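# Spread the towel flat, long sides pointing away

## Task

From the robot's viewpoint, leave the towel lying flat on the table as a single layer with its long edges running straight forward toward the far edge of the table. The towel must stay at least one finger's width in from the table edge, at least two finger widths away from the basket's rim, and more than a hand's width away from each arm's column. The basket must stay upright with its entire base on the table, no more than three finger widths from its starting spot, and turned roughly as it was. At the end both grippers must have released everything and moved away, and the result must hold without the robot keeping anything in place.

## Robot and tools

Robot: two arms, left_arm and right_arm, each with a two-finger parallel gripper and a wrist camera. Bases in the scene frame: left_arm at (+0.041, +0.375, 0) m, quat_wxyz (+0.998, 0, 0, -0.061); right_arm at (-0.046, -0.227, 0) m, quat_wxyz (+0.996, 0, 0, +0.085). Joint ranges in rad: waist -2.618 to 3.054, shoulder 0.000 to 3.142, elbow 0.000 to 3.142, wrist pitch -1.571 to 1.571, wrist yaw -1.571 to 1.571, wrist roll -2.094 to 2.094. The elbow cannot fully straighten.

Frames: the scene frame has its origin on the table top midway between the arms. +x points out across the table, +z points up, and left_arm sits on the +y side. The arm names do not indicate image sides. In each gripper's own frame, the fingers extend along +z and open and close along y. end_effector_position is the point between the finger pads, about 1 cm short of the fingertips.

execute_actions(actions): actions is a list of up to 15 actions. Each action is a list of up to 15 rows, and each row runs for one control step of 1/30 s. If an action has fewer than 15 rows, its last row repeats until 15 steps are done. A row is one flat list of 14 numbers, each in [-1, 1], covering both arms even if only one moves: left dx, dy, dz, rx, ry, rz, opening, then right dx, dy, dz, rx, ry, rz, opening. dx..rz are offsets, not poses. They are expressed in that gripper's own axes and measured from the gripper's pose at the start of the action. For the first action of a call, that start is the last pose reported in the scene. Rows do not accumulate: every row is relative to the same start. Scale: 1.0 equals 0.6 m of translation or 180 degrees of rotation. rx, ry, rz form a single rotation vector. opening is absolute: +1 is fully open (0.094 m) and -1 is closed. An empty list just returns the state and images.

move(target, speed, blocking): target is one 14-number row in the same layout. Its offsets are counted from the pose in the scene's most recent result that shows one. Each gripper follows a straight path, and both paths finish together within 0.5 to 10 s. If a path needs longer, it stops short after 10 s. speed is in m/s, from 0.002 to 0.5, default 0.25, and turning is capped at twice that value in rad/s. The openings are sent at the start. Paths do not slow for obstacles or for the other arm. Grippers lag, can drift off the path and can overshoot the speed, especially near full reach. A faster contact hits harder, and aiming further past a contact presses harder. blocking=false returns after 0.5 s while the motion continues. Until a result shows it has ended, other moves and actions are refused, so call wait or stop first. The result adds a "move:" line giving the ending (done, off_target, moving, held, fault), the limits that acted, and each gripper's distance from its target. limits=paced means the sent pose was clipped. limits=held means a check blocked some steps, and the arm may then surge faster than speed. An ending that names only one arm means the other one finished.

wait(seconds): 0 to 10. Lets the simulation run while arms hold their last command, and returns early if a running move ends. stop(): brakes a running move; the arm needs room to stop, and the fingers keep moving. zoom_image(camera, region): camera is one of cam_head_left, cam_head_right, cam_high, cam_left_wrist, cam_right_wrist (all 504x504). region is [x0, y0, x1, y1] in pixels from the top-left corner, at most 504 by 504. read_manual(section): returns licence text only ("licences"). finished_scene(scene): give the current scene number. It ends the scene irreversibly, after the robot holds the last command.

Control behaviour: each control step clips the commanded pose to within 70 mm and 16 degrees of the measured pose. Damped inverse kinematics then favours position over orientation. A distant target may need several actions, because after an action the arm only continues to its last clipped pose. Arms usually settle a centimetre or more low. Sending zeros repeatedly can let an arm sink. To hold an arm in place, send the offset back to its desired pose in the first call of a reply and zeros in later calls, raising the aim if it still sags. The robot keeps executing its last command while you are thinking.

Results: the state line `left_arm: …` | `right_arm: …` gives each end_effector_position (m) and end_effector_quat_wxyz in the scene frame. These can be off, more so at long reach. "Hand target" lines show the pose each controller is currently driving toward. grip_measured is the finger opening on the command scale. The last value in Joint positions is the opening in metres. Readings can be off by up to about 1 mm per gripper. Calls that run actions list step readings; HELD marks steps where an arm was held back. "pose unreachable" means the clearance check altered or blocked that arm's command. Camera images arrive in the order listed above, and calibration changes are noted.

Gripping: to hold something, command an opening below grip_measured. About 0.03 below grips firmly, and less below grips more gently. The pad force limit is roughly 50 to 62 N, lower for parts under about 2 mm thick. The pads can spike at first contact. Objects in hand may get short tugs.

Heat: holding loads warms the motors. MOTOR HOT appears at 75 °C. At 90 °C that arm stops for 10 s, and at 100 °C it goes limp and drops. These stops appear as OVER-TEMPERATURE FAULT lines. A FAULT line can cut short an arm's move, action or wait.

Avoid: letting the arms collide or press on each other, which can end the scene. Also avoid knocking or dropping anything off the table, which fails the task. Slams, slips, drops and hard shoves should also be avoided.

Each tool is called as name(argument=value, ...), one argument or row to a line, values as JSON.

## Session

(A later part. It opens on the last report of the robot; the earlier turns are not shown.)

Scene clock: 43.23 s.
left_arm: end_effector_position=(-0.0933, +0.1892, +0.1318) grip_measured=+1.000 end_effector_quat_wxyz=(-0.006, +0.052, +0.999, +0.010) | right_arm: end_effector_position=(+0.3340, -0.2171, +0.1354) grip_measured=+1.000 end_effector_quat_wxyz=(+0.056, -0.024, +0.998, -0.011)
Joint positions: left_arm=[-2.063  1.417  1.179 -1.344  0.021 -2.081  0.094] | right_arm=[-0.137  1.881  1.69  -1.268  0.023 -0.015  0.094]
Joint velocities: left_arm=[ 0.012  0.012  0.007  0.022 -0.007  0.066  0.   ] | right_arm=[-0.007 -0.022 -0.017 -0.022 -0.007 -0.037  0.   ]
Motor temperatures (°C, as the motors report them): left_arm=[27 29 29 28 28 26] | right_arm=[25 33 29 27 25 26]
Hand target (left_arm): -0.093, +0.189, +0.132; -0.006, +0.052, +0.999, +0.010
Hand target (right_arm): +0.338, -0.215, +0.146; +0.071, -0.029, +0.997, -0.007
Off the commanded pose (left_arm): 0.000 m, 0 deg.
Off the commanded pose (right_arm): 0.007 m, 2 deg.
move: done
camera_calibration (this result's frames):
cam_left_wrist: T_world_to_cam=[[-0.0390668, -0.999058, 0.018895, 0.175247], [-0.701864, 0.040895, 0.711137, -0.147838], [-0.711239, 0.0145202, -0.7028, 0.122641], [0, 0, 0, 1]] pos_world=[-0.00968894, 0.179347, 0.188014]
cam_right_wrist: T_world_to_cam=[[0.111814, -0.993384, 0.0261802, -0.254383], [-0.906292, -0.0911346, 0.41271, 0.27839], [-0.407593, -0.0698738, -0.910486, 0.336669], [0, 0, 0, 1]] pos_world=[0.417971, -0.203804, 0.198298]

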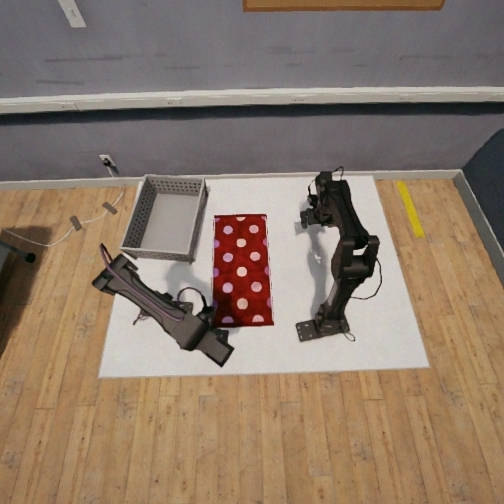

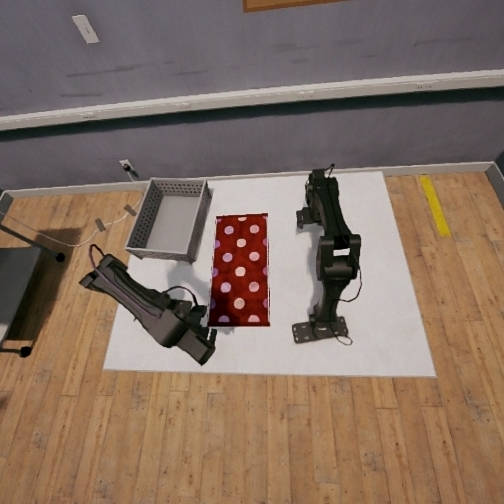

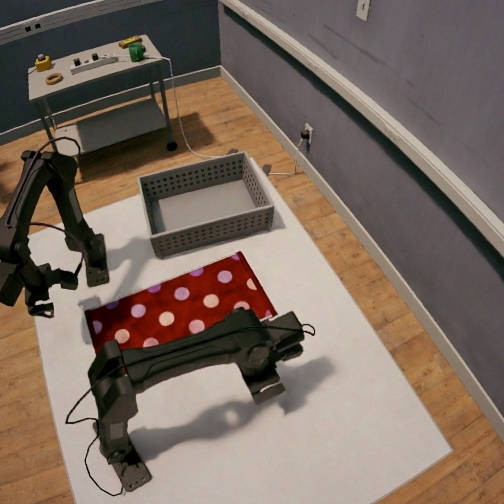

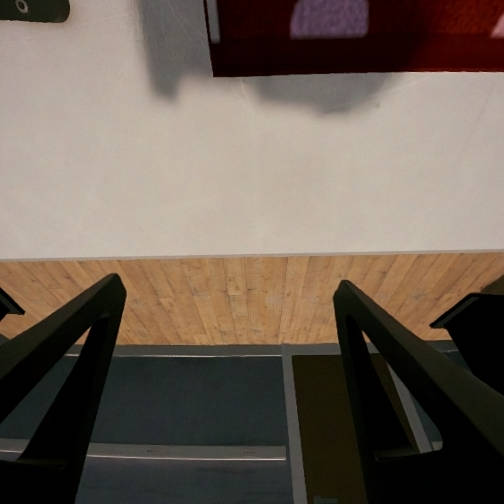

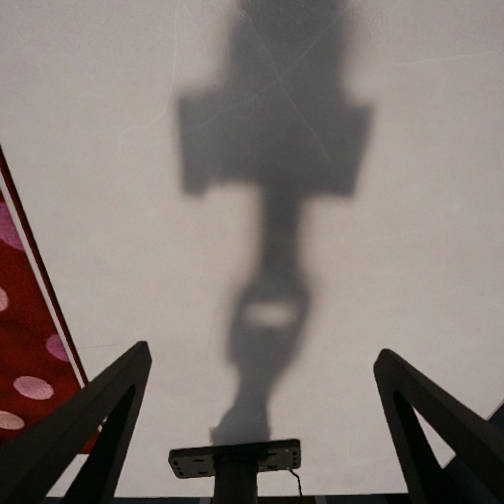

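Still marginal; redo with both fingers on the cloth.

move(
  target=[-0,0,0,0,0,0,1,-0.02,0.44,0.13,0,0,0,1],
)

move(
  target=[0,0,0,0,0,0,1,0,0,0.055,0,0,0,1],
  speed=0.05,
)

move(
  target=[0,0,0,0,0,0,1,0,-0.07,0.016,0,0,0.02,1],
  speed=0.03,
)

move(
  target=[0,0,0,0,0,0,1,0,-0.35,-0.2,0,0,0,1],
)

Scene clock: 45.10 s.
left_arm: end_effector_position=(-0.0933, +0.1892, +0.1318) grip_measured=+1.000 end_effector_quat_wxyz=(-0.006, +0.052, +0.999, +0.010) | right_arm: end_effector_position=(+0.3323, +0.0486, +0.0411) grip_measured=+1.000 end_effector_quat_wxyz=(+0.039, -0.031, +0.999, -0.004)
Joint positions: left_arm=[-2.063  1.417  1.179 -1.344  0.021 -2.081  0.094] | right_arm=[ 0.476  2.333  2.011 -1.19   0.051  0.583  0.094]
Joint velocities: left_arm=[ 0.002  0.002 -0.007 -0.037 -0.037 -0.066  0.   ] | right_arm=[-0.002  0.022 -0.002  0.007 -0.022 -0.051  0.   ]
Motor temperatures (°C, as the motors report them): left_arm=[27 29 29 28 28 26] | right_arm=[25 33 29 27 25 26]
Hand target (left_arm): -0.093, +0.189, +0.132; -0.006, +0.052, +0.999, +0.010
Hand target (right_arm): +0.339, +0.048, +0.050; +0.051, -0.023, +0.998, -0.004
Off the commanded pose (left_arm): 0.000 m, 0 deg.
Off the commanded pose (right_arm): 0.016 m, 2 deg.
move: off_target (right_arm)
camera_calibration (this result's frames):
cam_left_wrist: T_world_to_cam=[[-0.0390668, -0.999058, 0.018895, 0.175247], [-0.701864, 0.040895, 0.711137, -0.147838], [-0.711239, 0.0145202, -0.7028, 0.122641], [0, 0, 0, 1]] pos_world=[-0.00968894, 0.179347, 0.188014]
cam_right_wrist: T_world_to_cam=[[0.126634, -0.991904, 0.00954096, 0.00793955], [-0.889637, -0.109313, 0.443392, 0.334113], [-0.438759, -0.0646367, -0.896277, 0.278175], [0, 0, 0, 1]] pos_world=[0.418286, 0.0623786, 0.101103]

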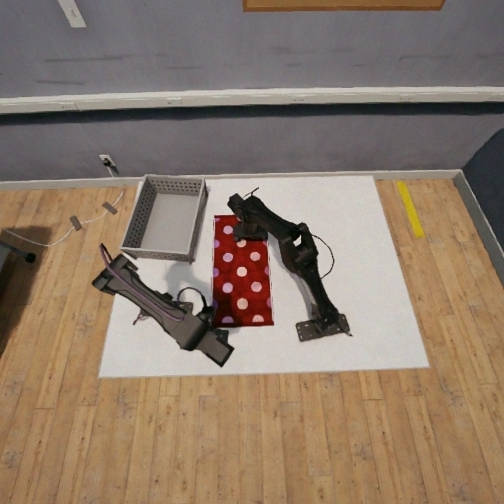

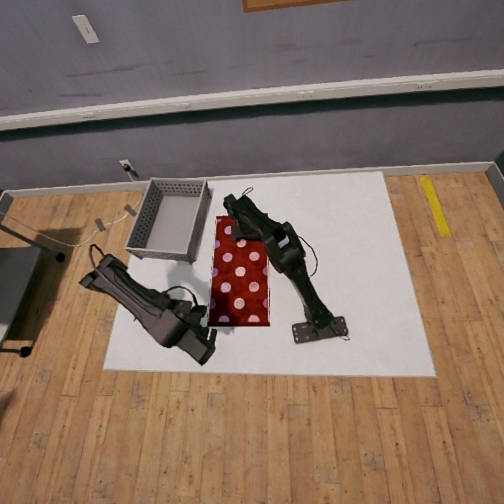

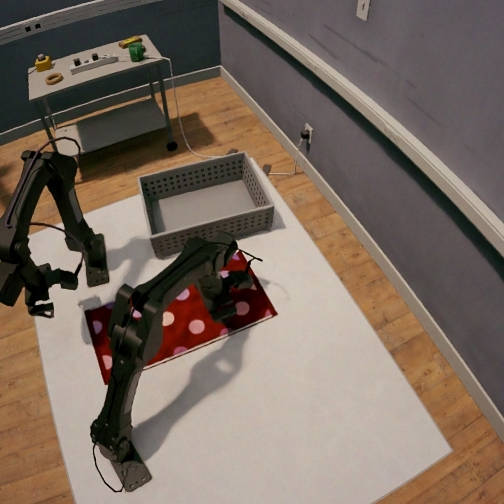

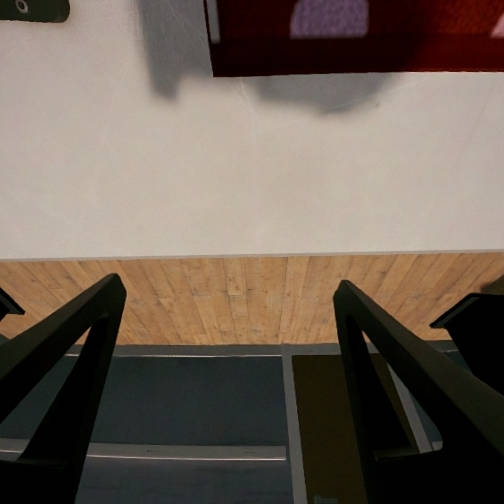

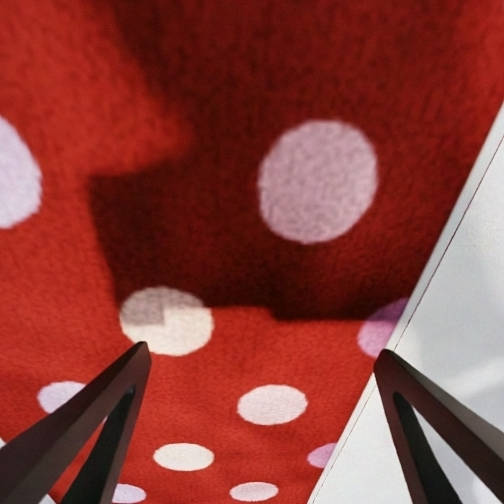

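Scene clock: 46.00 s.
left_arm: end_effector_position=(-0.0933, +0.1892, +0.1318) grip_measured=+1.000 end_effector_quat_wxyz=(-0.006, +0.052, +0.999, +0.010) | right_arm: end_effector_position=(+0.3305, +0.0478, +0.0217) grip_measured=+1.000 end_effector_quat_wxyz=(+0.034, -0.032, +0.999, -0.006)
Joint positions: left_arm=[-2.063  1.417  1.179 -1.344  0.021 -2.081  0.094] | right_arm=[ 0.476  2.346  1.957 -1.133  0.048  0.581  0.094]
Joint velocities: left_arm=[ 0.007  0.002 -0.007 -0.007 -0.007 -0.037  0.   ] | right_arm=[-0.017 -0.002  0.002  0.037  0.007  0.081  0.   ]
Motor temperatures (°C, as the motors report them): left_arm=[27 29 29 28 28 26] | right_arm=[25 33 29 27 25 26]
Hand target (left_arm): -0.093, +0.189, +0.132; -0.006, +0.052, +0.999, +0.010
Hand target (right_arm): +0.334, +0.048, +0.008; +0.038, -0.031, +0.999, -0.004
Off the commanded pose (left_arm): 0.000 m, 0 deg.
Off the commanded pose (right_arm): 0.014 m, 1 deg.
move: off_target (right_arm)
camera_calibration (this result's frames):
cam_left_wrist: T_world_to_cam=[[-0.0390668, -0.999058, 0.018895, 0.175247], [-0.701864, 0.040895, 0.711137, -0.147838], [-0.711239, 0.0145202, -0.7028, 0.122641], [0, 0, 0, 1]] pos_world=[-0.00968894, 0.179347, 0.188014]
cam_right_wrist: T_world_to_cam=[[0.129148, -0.991547, 0.0124889, 0.00664666], [-0.884962, -0.109565, 0.452591, 0.339251], [-0.447396, -0.0695034, -0.891631, 0.262879], [0, 0, 0, 1]] pos_world=[0.416977, 0.0620315, 0.0807664]

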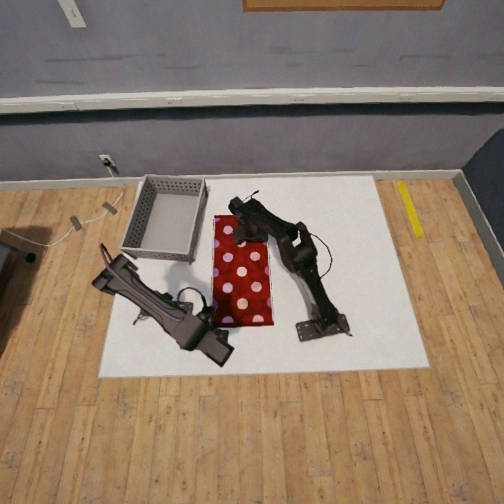

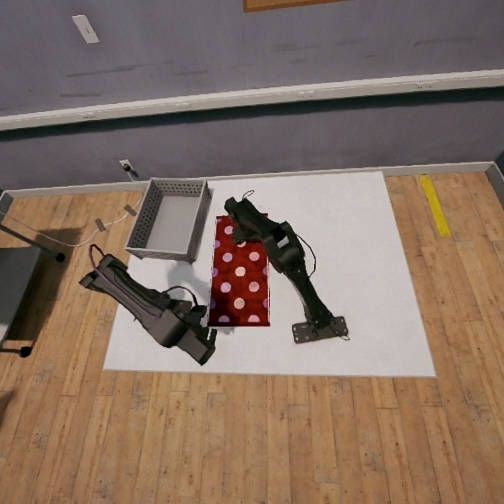

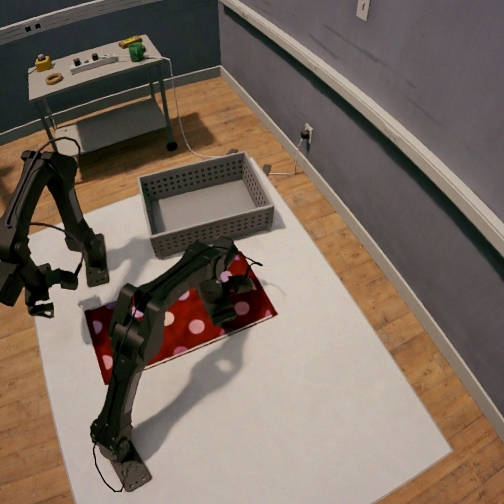

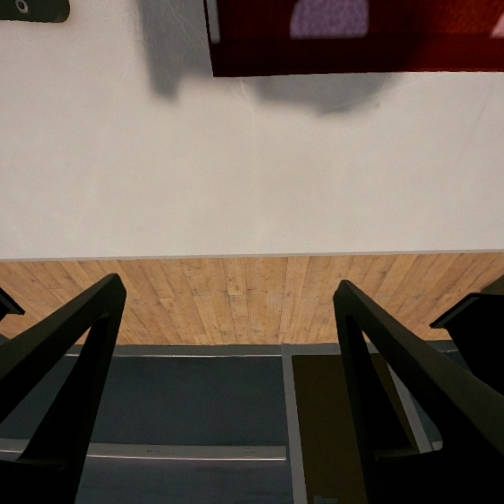

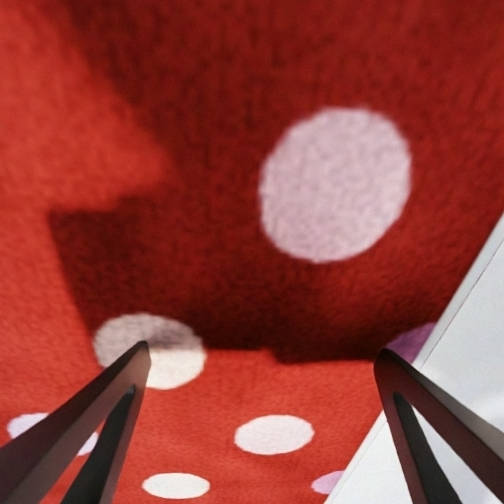

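Scene clock: 47.73 s.
left_arm: end_effector_position=(-0.0933, +0.1892, +0.1318) grip_measured=+1.000 end_effector_quat_wxyz=(-0.006, +0.052, +0.999, +0.010) | right_arm: end_effector_position=(+0.3331, +0.0233, +0.0206) grip_measured=+1.000 end_effector_quat_wxyz=(+0.038, -0.007, +0.999, +0.016)
Joint positions: left_arm=[-2.063  1.417  1.179 -1.344  0.021 -2.081  0.094] | right_arm=[ 0.416  2.261  1.805 -1.034  0.015  0.572  0.094]
Joint velocities: left_arm=[ 0.002  0.012 -0.007  0.007  0.081 -0.037  0.   ] | right_arm=[-0.002  0.012  0.012  0.022 -0.022  0.022  0.   ]
Motor temperatures (°C, as the motors report them): left_arm=[27 29 29 28 28 26] | right_arm=[25 33 29 27 25 26]
Hand target (left_arm): -0.093, +0.189, +0.132; -0.006, +0.052, +0.999, +0.010
Hand target (right_arm): +0.334, +0.006, +0.014; +0.034, -0.001, +0.999, -0.005
Off the commanded pose (left_arm): 0.000 m, 0 deg.
Off the commanded pose (right_arm): 0.019 m, 3 deg.
move: off_target (right_arm)
camera_calibration (this result's frames):
cam_left_wrist: T_world_to_cam=[[-0.0390668, -0.999058, 0.018895, 0.175247], [-0.701864, 0.040895, 0.711137, -0.147838], [-0.711239, 0.0145202, -0.7028, 0.122641], [0, 0, 0, 1]] pos_world=[-0.00968894, 0.179347, 0.188014]
cam_right_wrist: T_world_to_cam=[[0.0816315, -0.996167, -0.0314235, -0.00115572], [-0.893217, -0.0871096, 0.441108, 0.341863], [-0.442154, -0.00794032, -0.896904, 0.25834], [0, 0, 0, 1]] pos_world=[0.419679, 0.0306796, 0.0808716]

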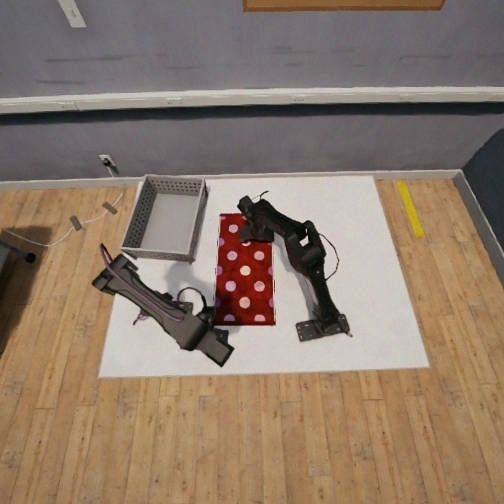

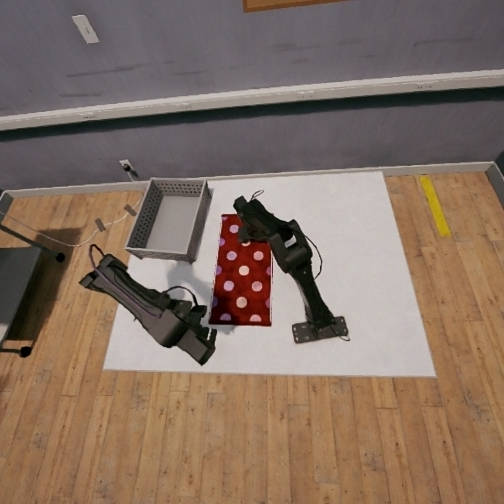

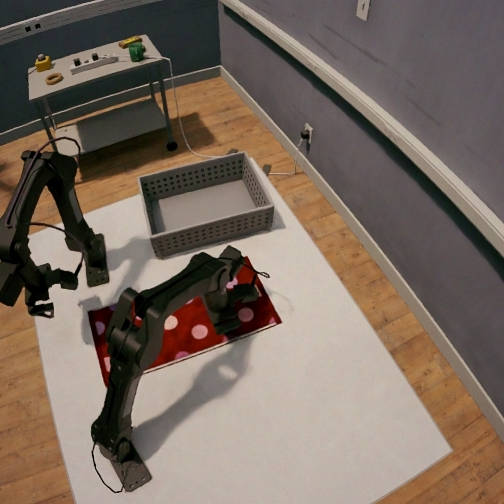

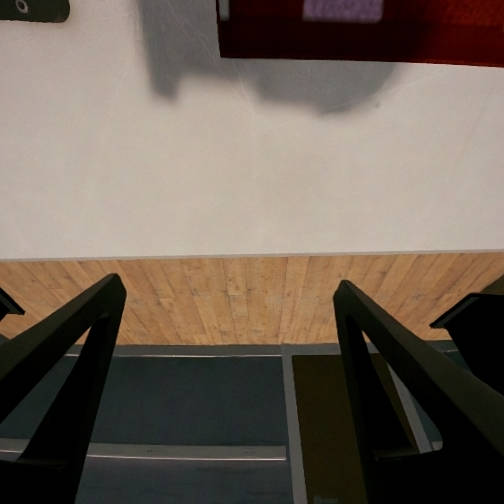

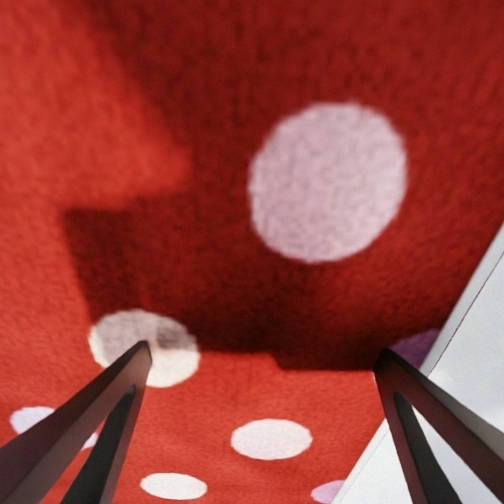

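Scene clock: 49.37 s.
left_arm: end_effector_position=(-0.0933, +0.1892, +0.1318) grip_measured=+1.000 end_effector_quat_wxyz=(-0.006, +0.052, +0.999, +0.010) | right_arm: end_effector_position=(+0.3251, -0.1934, +0.1265) grip_measured=+1.000 end_effector_quat_wxyz=(+0.026, -0.002, +1.000, +0.005)
Joint positions: left_arm=[-2.063  1.417  1.179 -1.344  0.021 -2.081  0.094] | right_arm=[-0.087  1.91   1.697 -1.307 -0.007  0.081  0.094]
Joint velocities: left_arm=[-0.007  0.002 -0.007  0.022 -0.007 -0.066  0.   ] | right_arm=[-0.017 -0.007 -0.007  0.081 -0.022 -0.066  0.   ]
Motor temperatures (°C, as the motors report them): left_arm=[27 28 29 28 28 26] | right_arm=[25 33 29 27 25 26]
Hand target (left_arm): -0.093, +0.189, +0.132; -0.006, +0.052, +0.999, +0.010
Hand target (right_arm): +0.330, -0.191, +0.139; +0.043, -0.008, +0.999, +0.010
Off the commanded pose (left_arm): 0.000 m, 0 deg.
Off the commanded pose (right_arm): 0.008 m, 2 deg.
move: done
camera_calibration (this result's frames):
cam_left_wrist: T_world_to_cam=[[-0.0390668, -0.999058, 0.018895, 0.175247], [-0.701864, 0.040895, 0.711137, -0.147838], [-0.711239, 0.0145202, -0.7028, 0.122641], [0, 0, 0, 1]] pos_world=[-0.00968894, 0.179347, 0.188014]
cam_right_wrist: T_world_to_cam=[[0.0696906, -0.997487, -0.0127727, -0.211778], [-0.882849, -0.0676325, 0.464761, 0.266451], [-0.464457, -0.0211131, -0.885344, 0.35129], [0, 0, 0, 1]] pos_world=[0.413154, -0.185809, 0.184471]

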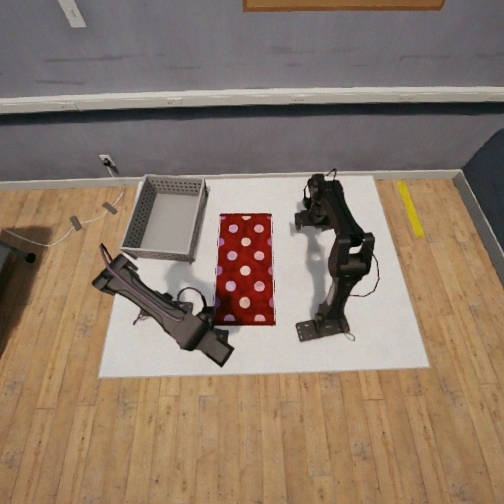

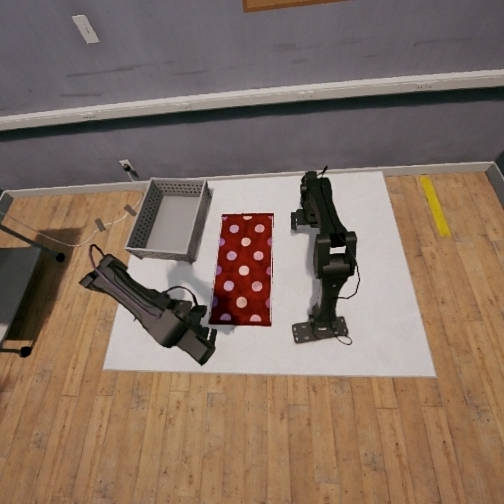

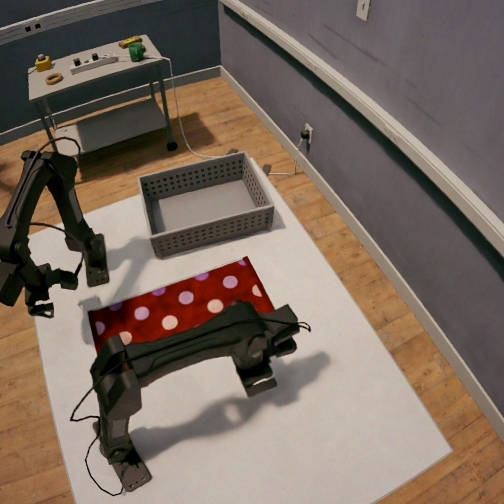

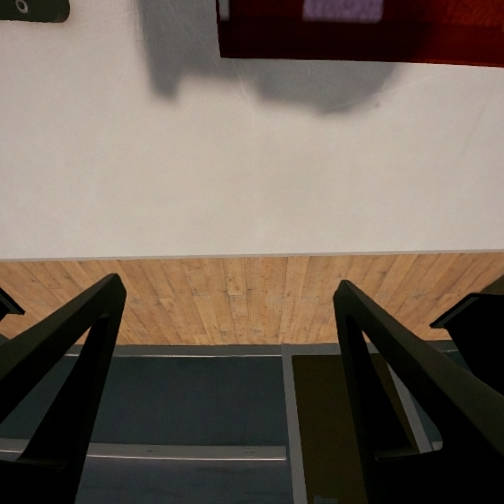

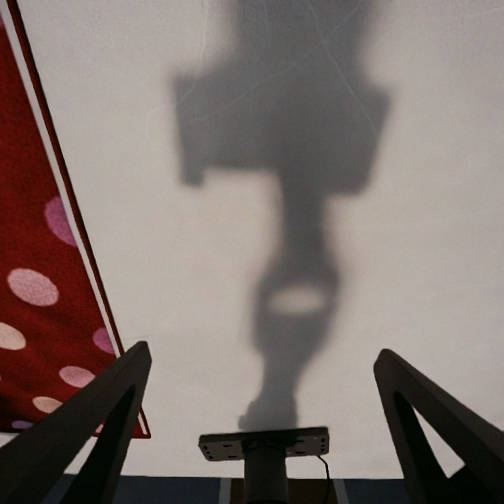

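finished_scene(
  scene=1,
)

The scene is finished: the task was done.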